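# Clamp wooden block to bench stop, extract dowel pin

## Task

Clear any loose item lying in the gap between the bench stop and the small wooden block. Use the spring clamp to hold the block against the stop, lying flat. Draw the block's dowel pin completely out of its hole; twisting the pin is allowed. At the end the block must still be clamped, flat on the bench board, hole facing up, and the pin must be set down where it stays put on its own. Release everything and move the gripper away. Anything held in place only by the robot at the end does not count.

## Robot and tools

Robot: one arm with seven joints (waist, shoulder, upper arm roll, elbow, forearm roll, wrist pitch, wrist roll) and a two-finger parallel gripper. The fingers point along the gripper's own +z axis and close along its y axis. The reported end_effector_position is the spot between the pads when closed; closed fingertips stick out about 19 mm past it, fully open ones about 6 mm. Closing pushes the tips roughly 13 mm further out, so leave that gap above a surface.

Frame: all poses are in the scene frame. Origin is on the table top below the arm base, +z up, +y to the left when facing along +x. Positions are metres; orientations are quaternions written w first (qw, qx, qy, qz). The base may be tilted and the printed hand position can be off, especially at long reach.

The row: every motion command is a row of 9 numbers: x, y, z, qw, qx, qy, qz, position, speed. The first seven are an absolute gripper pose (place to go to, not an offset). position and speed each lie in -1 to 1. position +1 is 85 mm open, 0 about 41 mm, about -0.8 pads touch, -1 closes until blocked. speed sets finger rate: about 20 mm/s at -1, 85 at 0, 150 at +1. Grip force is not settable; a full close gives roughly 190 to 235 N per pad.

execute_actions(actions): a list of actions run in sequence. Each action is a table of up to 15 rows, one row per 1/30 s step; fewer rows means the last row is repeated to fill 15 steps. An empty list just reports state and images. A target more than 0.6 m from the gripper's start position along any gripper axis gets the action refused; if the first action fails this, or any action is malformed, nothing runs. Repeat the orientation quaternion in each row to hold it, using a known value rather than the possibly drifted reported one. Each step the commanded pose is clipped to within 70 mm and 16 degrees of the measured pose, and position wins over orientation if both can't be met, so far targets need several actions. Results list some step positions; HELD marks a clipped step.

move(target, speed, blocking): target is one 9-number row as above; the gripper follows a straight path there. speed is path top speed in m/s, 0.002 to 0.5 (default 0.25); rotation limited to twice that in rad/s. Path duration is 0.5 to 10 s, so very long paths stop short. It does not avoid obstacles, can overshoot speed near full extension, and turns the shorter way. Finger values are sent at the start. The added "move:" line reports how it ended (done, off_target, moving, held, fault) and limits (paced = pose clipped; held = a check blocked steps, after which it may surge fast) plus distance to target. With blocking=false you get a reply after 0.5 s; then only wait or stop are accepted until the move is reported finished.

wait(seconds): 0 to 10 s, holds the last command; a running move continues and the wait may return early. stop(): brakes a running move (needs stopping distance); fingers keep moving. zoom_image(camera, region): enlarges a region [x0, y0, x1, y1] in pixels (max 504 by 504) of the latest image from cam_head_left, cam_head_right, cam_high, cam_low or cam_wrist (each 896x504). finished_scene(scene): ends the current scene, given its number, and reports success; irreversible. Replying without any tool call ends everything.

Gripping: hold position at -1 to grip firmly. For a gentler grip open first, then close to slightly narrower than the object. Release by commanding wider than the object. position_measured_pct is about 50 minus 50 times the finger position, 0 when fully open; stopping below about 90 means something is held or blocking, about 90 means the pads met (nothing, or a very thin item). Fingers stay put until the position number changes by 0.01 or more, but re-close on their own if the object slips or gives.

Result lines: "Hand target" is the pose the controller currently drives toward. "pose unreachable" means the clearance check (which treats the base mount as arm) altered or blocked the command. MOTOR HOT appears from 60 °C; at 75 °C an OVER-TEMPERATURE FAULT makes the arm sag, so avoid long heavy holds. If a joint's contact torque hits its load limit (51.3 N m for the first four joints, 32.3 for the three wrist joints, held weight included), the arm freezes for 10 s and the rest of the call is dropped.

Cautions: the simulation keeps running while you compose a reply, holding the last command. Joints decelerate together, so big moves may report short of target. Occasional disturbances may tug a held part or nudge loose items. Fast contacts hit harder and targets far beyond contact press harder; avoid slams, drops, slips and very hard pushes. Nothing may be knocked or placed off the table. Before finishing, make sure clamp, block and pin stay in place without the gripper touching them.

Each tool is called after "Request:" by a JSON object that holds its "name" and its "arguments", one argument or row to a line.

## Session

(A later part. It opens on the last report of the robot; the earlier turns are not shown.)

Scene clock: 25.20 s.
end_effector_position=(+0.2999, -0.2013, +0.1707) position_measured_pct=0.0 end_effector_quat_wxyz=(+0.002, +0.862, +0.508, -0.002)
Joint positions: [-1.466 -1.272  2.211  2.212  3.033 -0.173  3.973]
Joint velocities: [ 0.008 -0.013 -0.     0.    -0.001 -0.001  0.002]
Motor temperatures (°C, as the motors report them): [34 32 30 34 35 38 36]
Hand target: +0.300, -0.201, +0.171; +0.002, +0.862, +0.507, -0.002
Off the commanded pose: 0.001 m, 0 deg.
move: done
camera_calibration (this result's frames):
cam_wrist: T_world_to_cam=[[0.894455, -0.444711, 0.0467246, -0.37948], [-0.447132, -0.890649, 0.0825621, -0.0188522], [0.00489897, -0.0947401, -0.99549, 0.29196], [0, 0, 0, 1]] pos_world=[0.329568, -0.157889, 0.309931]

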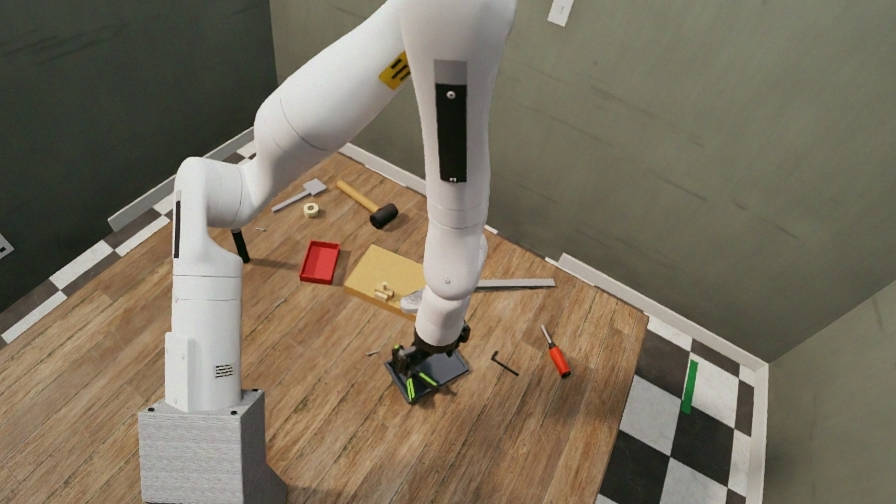

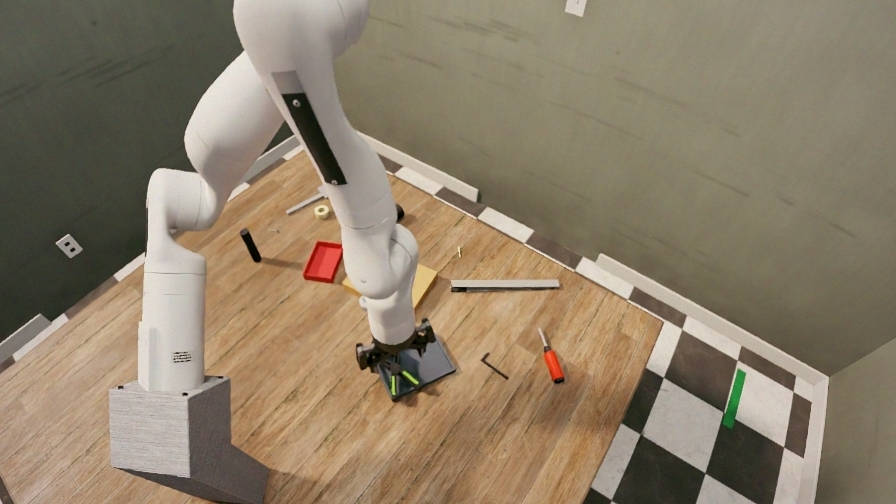

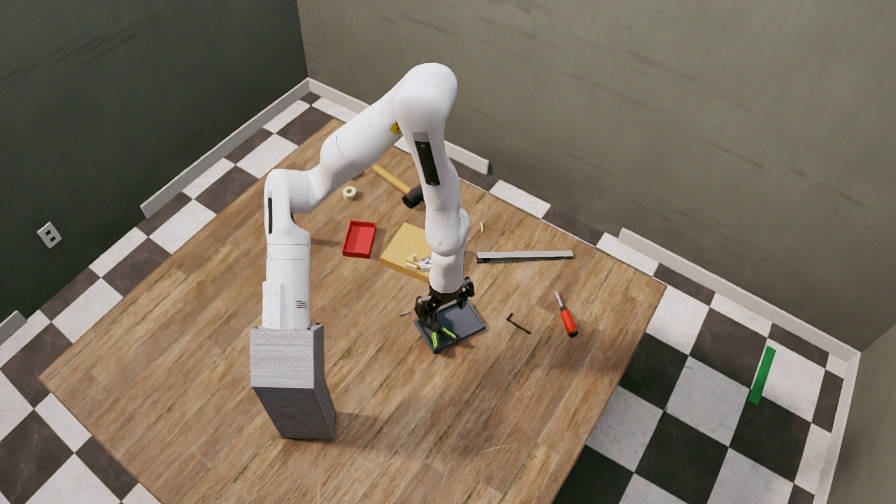

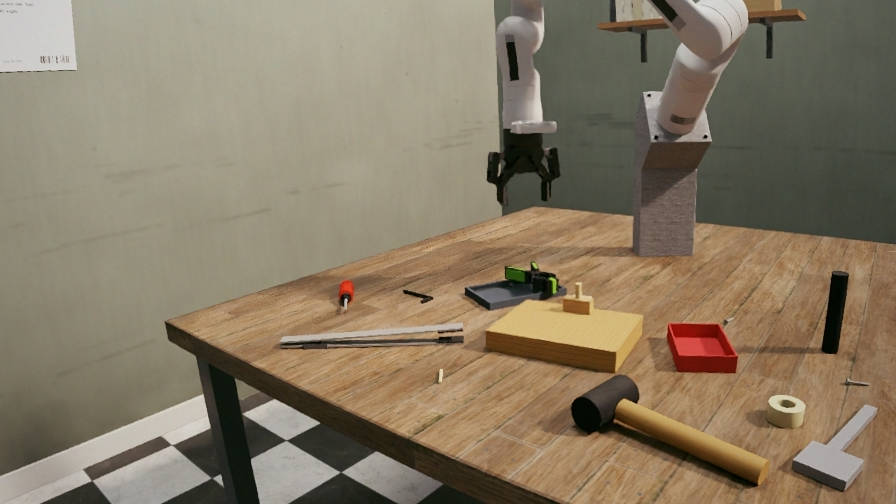

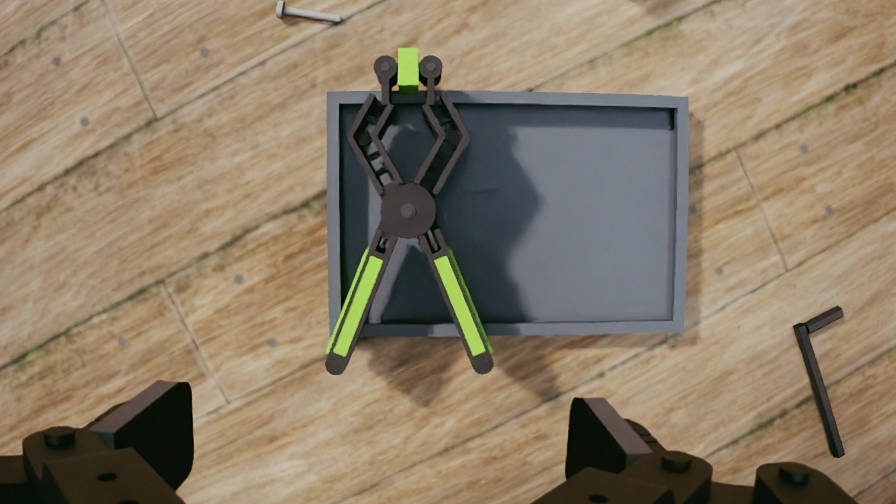

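Request:
{"name": "zoom_image", "arguments": {
  "camera": "cam_low",
  "region": [455, 250, 575, 320]
}}

Region (455, 250, 575, 320) of cam_low's 896x504 image, scaled by 4.200, with more detail than that image has; it fills the top 294 rows of this view, and the rest is white.

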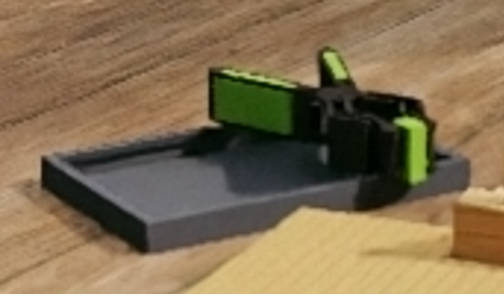

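Request:
{"name": "move", "arguments": {
  "target": [0.297,-0.217,0.07,0,0.8513,0.5247,0,1,0],
  "speed": 0.2
}}

Request:
{"name": "move", "arguments": {
  "target": [0.297,-0.217,0.035,0,0.8513,0.5247,0,1,0],
  "speed": 0.06
}}

Scene clock: 27.50 s.
end_effector_position=(+0.2968, -0.2169, +0.0700) position_measured_pct=0.0 end_effector_quat_wxyz=(+0.000, +0.851, +0.525, -0.000)
Joint positions: [-1.675 -1.477  2.251  2.109  3.066  0.009  4.007]
Joint velocities: [-0.003 -0.004 -0.     0.001 -0.001 -0.001  0.002]
Motor temperatures (°C, as the motors report them): [34 33 30 34 35 38 36]
Hand target: +0.297, -0.217, +0.070; -0.000, +0.851, +0.525, -0.000
Off the commanded pose: 0.000 m, 0 deg.
move: done
camera_calibration (this result's frames):
cam_wrist: T_world_to_cam=[[0.911285, -0.409126, 0.0466365, -0.376216], [-0.411637, -0.908053, 0.0774225, -0.0397354], [0.0106729, -0.0897513, -0.995907, 0.189644], [0, 0, 0, 1]] pos_world=[0.32446, -0.172981, 0.20949]

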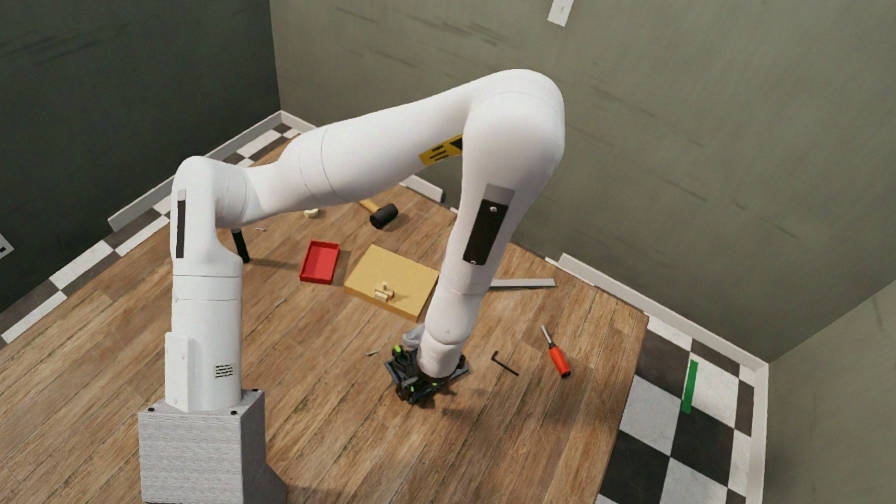

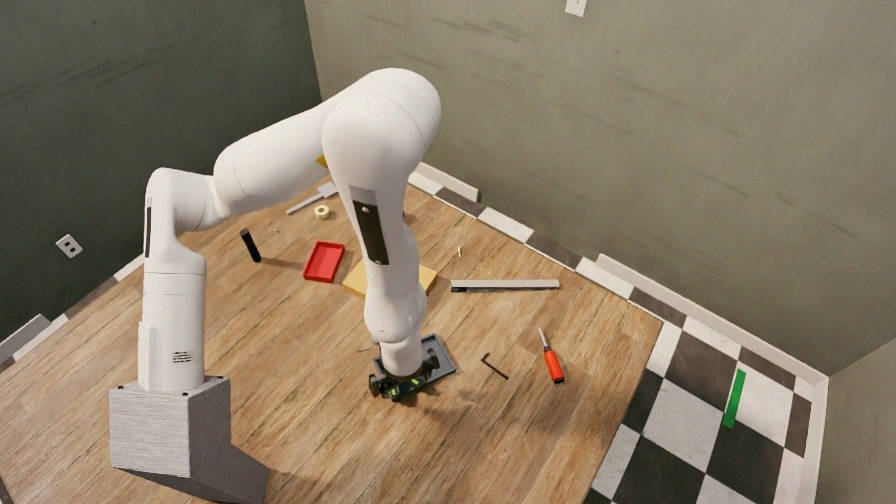

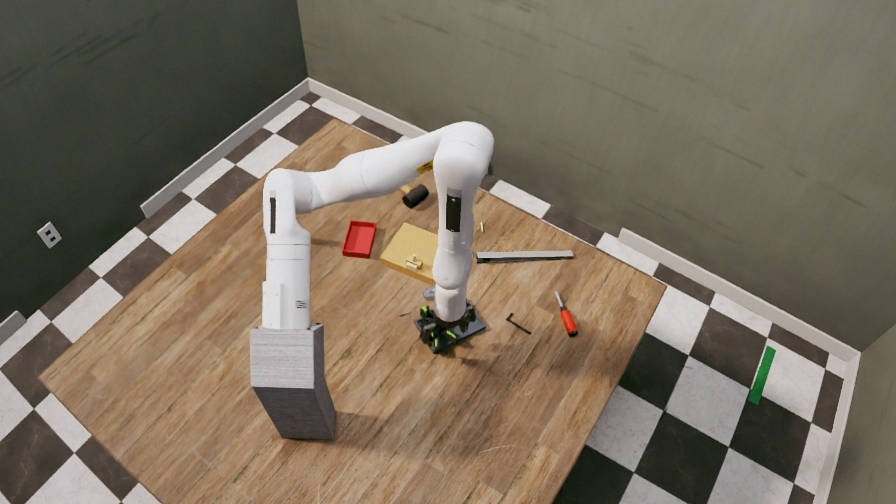

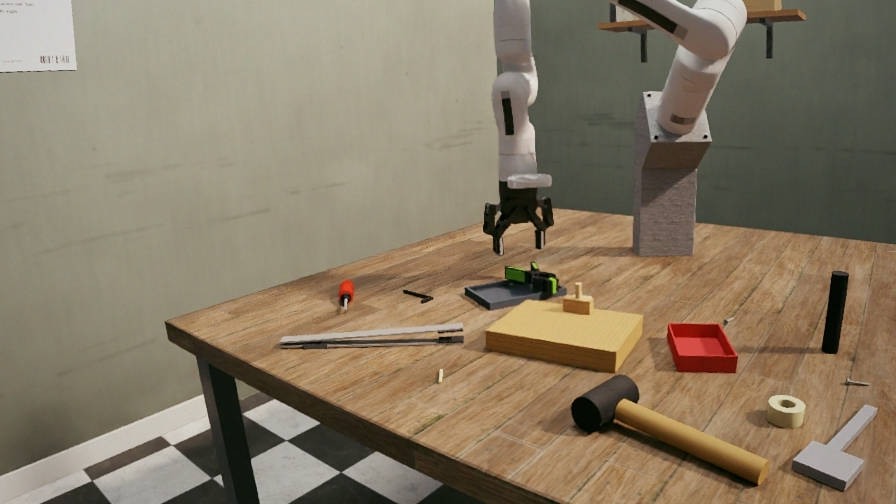

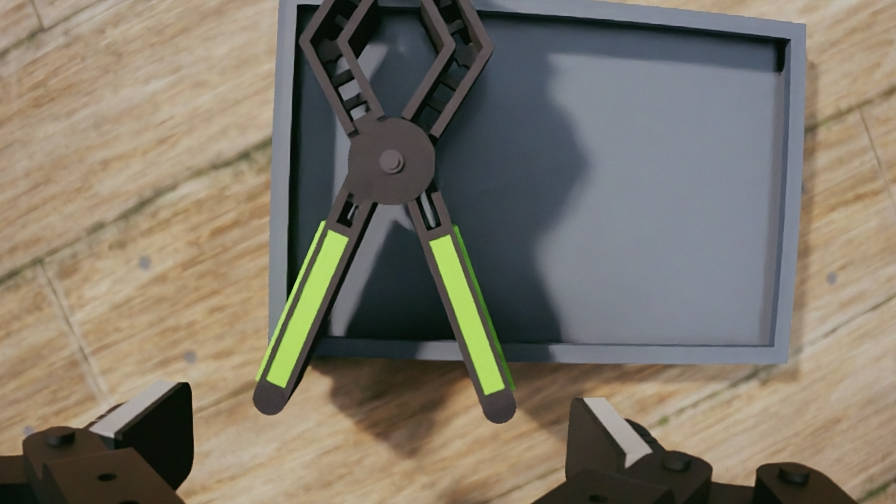

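Scene clock: 28.40 s.
end_effector_position=(+0.2970, -0.2171, +0.0352) position_measured_pct=0.0 end_effector_quat_wxyz=(+0.000, +0.851, +0.525, -0.000)
Joint positions: [-1.746 -1.539  2.253  2.071  3.067  0.065  4.008]
Joint velocities: [-0.004 -0.003 -0.    -0.001 -0.001  0.001 -0.001]
Motor temperatures (°C, as the motors report them): [34 33 30 34 35 38 36]
Hand target: +0.297, -0.217, +0.035; -0.000, +0.851, +0.525, -0.000
Off the commanded pose: 0.000 m, 0 deg.
move: done
camera_calibration (this result's frames):
cam_wrist: T_world_to_cam=[[0.911321, -0.409035, 0.0467477, -0.374836], [-0.411557, -0.908086, 0.0774603, -0.0372404], [0.010767, -0.0898305, -0.995899, 0.154926], [0, 0, 0, 1]] pos_world=[0.324601, -0.173221, 0.174698]

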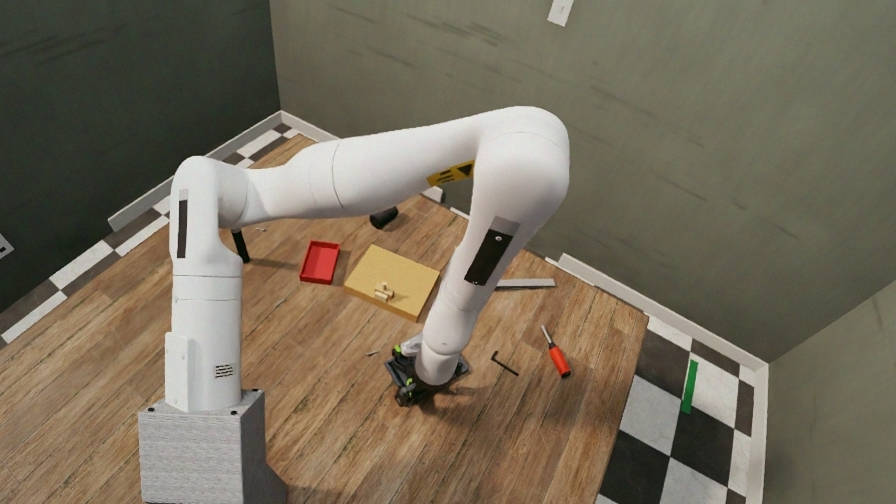

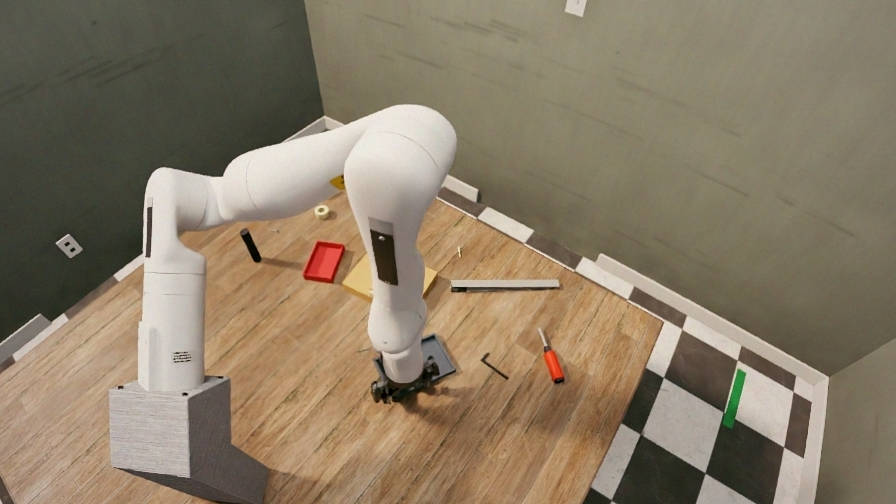

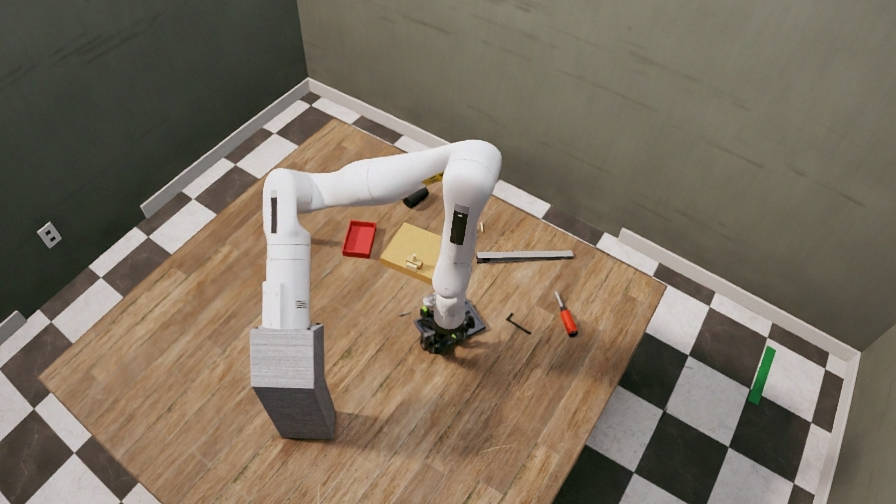

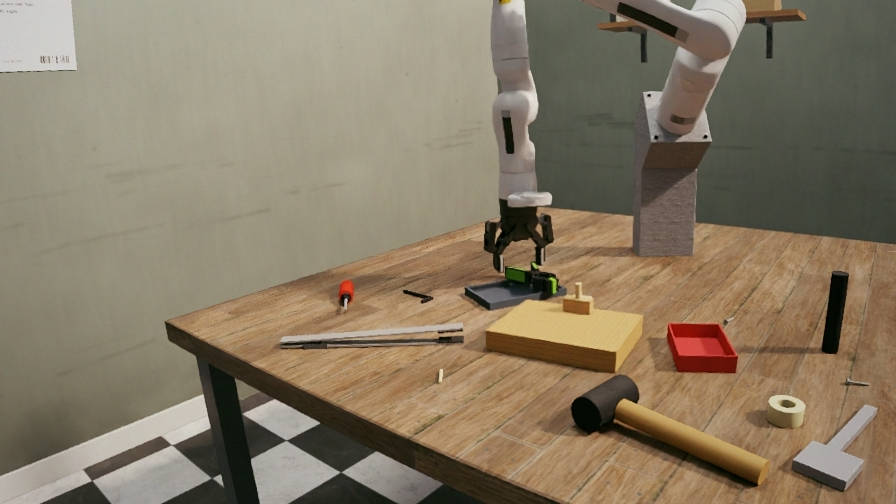

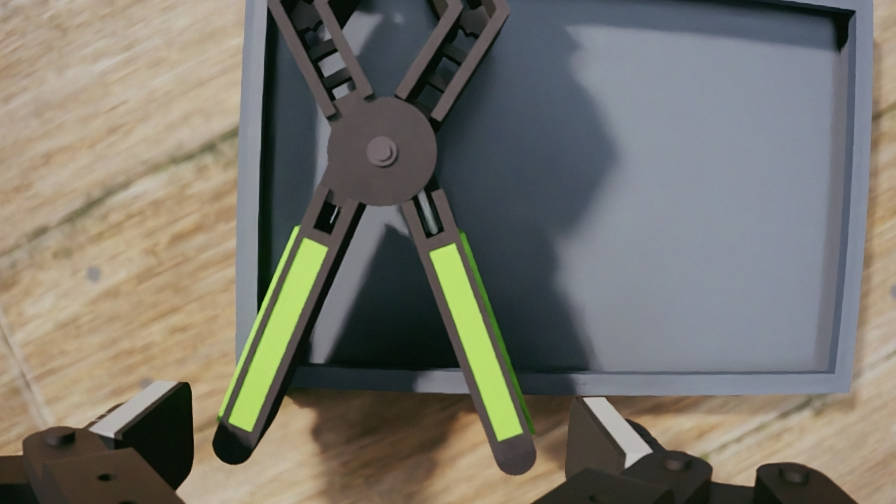

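Request:
{"name": "move", "arguments": {
  "target": [0.297,-0.217,0.035,0,0.8513,0.5247,0,-0.22,-0.6]
}}

Request:
{"name": "zoom_image", "arguments": {
  "camera": "cam_low",
  "region": [455, 220, 605, 320]
}}

Scene clock: 30.53 s.
end_effector_position=(+0.2974, -0.2207, +0.0374) position_measured_pct=60.7 end_effector_quat_wxyz=(+0.004, +0.852, +0.524, -0.001)
Joint positions: [-1.741 -1.535  2.254  2.069  3.067  0.065  4.008]
Joint velocities: [ 0.     0.     0.    -0.001 -0.    -0.     0.002]
Motor temperatures (°C, as the motors report them): [34 33 30 34 35 38 36]
Hand target: +0.297, -0.217, +0.035; -0.000, +0.851, +0.525, -0.000
Off the commanded pose: 0.004 m, 0 deg.
move: off_target
camera_calibration (this result's frames):
cam_wrist: T_world_to_cam=[[0.910922, -0.409414, 0.0510087, -0.37691], [-0.412403, -0.907163, 0.0835422, -0.0402131], [0.0120698, -0.0971365, -0.995198, 0.154765], [0, 0, 0, 1]] pos_world=[0.324883, -0.175759, 0.176607]

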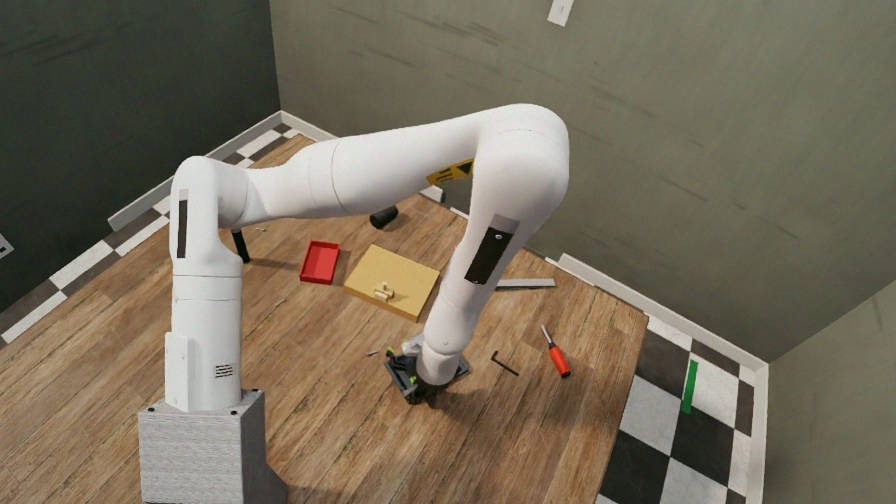

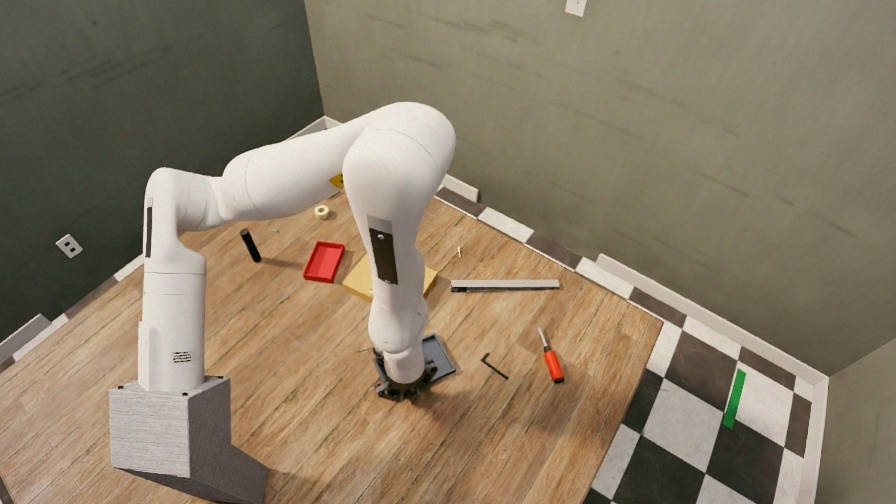

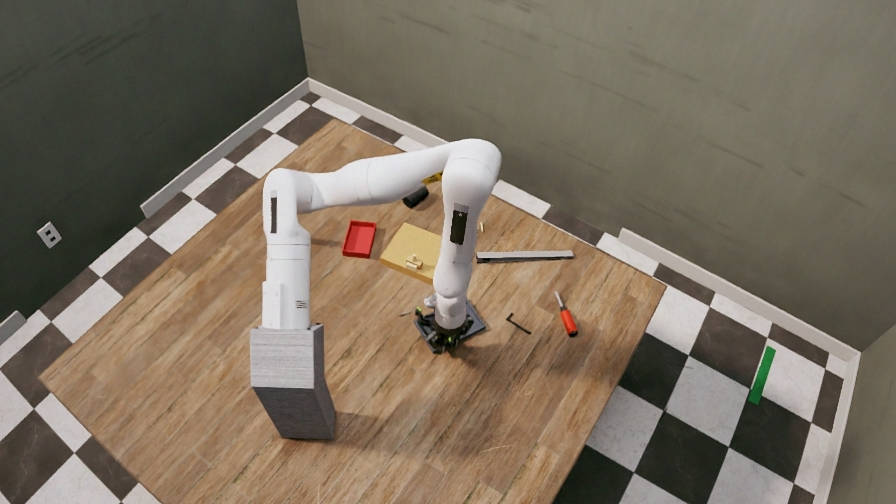

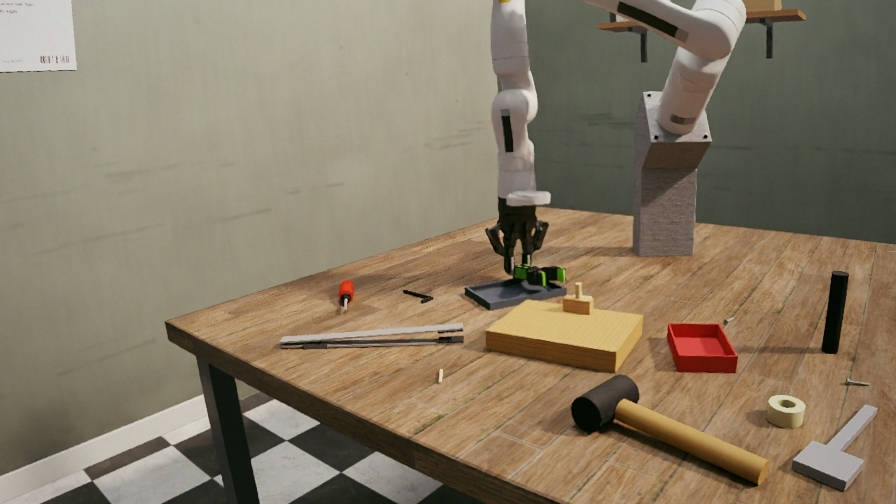

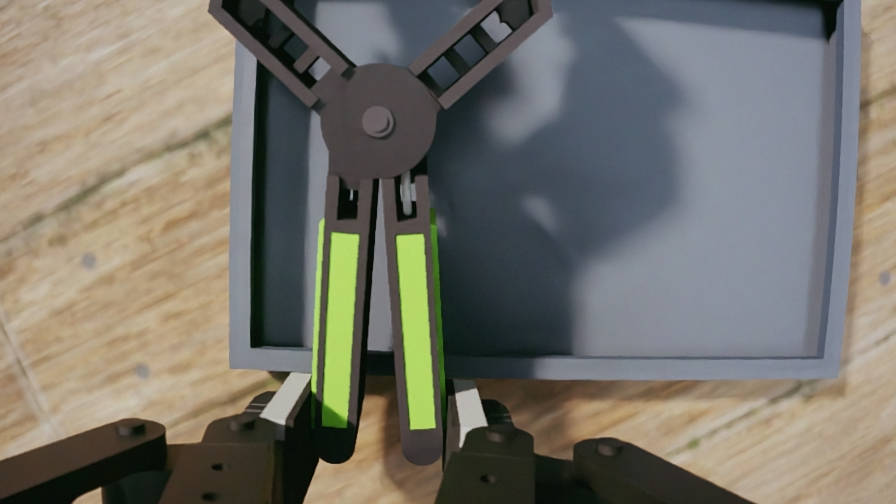

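Region (455, 220, 605, 320) of cam_low's 896x504 image, scaled by 3.360, with more detail than that image has.

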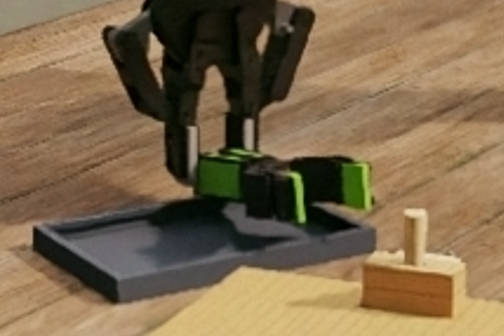

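Request:
{"name": "execute_actions", "arguments": {
  "actions": [
    [[0.297,-0.217,0.035,0,0.8513,0.5247,0,0.75,-0.5]],
    [[0.297,-0.217,0.035,0,0.8513,0.5247,0,0.75,-0.5]],
    [[0.298,-0.2155,0.030,0,0.8513,0.5247,0,0.75,-0.5]]
  ]
}}

Scene clock: 32.67 s.
end_effector_position=(+0.2980, -0.2155, +0.0300) position_measured_pct=12.7 end_effector_quat_wxyz=(+0.000, +0.851, +0.525, +0.000)
Joint positions: [-1.759 -1.546  2.251  2.068  3.065  0.075  4.006]
Joint velocities: [-0.001 -0.002 -0.     0.    -0.     0.001  0.001]
Motor temperatures (°C, as the motors report them): [34 33 30 34 35 38 36]
Hand target: +0.298, -0.215, +0.030; +0.000, +0.851, +0.525, +0.000
Off the commanded pose: 0.000 m, 0 deg.
Step readings (end_effector_position; steps 1 to 15: 1st action; 16 to 30: 2nd action; 31 to 45: 3rd action):
0: (+0.2974, -0.2207, +0.0374)
1: (+0.2974, -0.2206, +0.0374)
2: (+0.2974, -0.2205, +0.0373)
4: (+0.2974, -0.2201, +0.0370)
8: (+0.2972, -0.2192, +0.0365)
15: (+0.2971, -0.2174, +0.0353)
16: (+0.2970, -0.2173, +0.0352)
17: (+0.2970, -0.2172, +0.0351)
19: (+0.2970, -0.2171, +0.0351)
23: (+0.2970, -0.2170, +0.0350)
30: (+0.2970, -0.2170, +0.0350)
31: (+0.2970, -0.2168, +0.0346)
32: (+0.2972, -0.2162, +0.0327)
34: (+0.2978, -0.2153, +0.0305)
38: (+0.2981, -0.2157, +0.0302)
45: end_effector_position above
camera_calibration (this result's frames):
cam_wrist: T_world_to_cam=[[0.911323, -0.409058, 0.0464885, -0.374866], [-0.411552, -0.908122, 0.0770705, -0.0349631], [0.0106909, -0.0893686, -0.995941, 0.150055], [0, 0, 0, 1]] pos_world=[0.325631, -0.171682, 0.169568]

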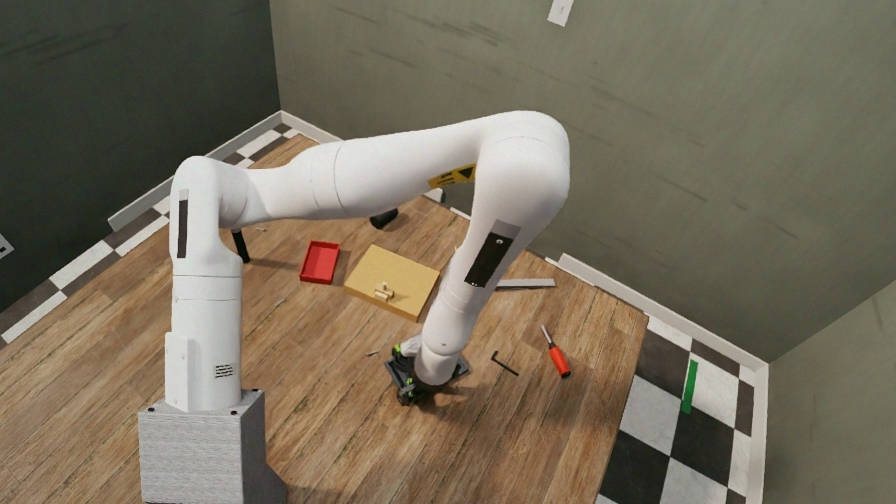

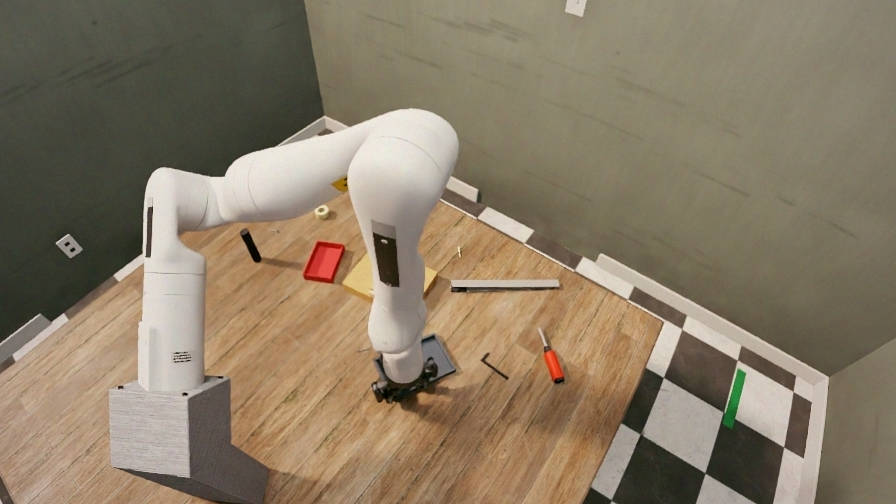

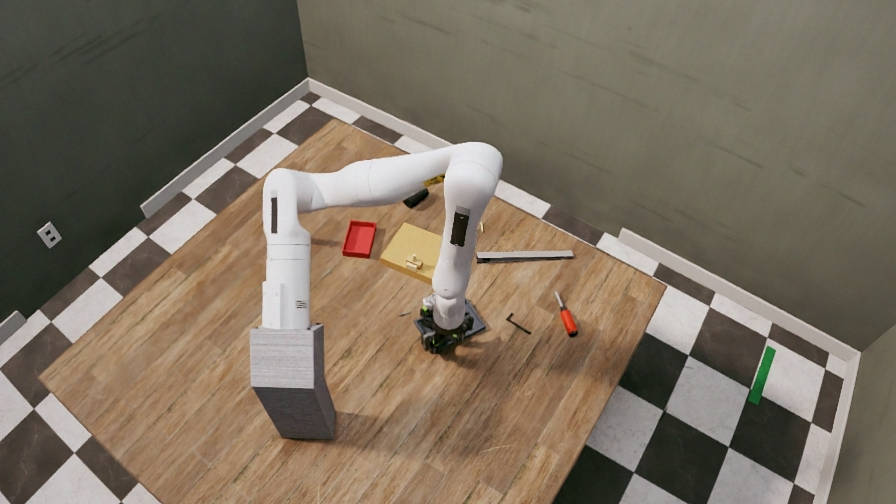

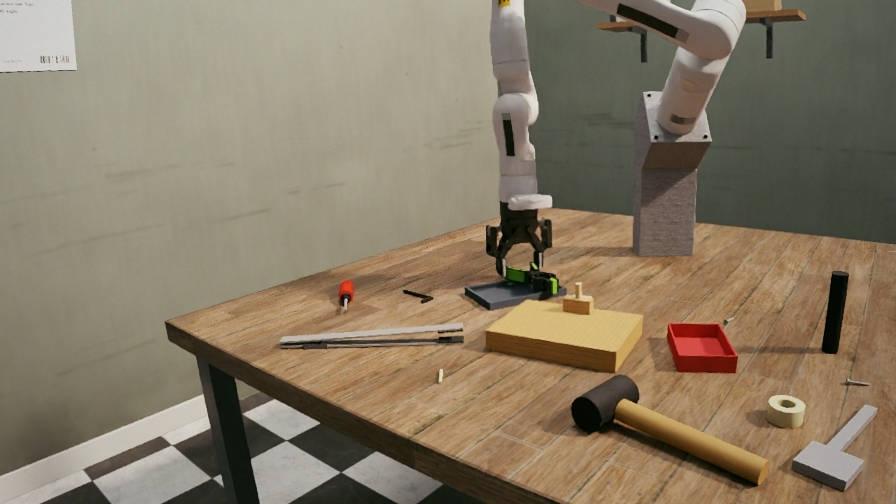

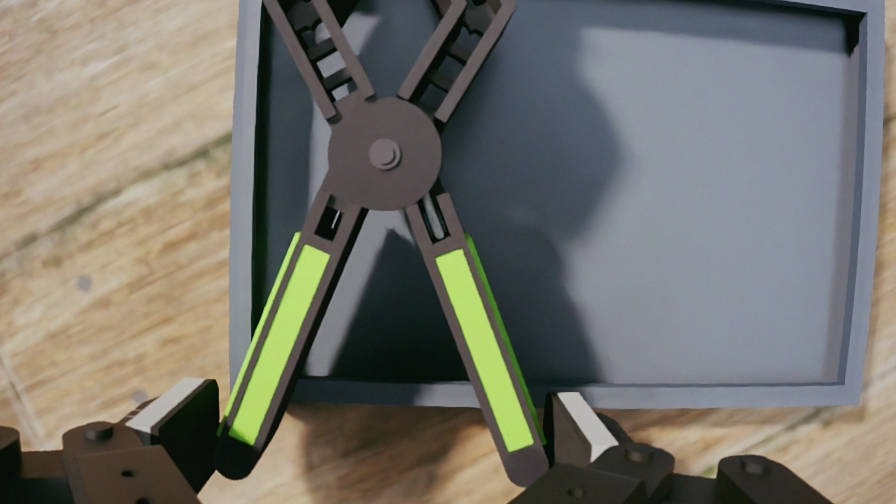

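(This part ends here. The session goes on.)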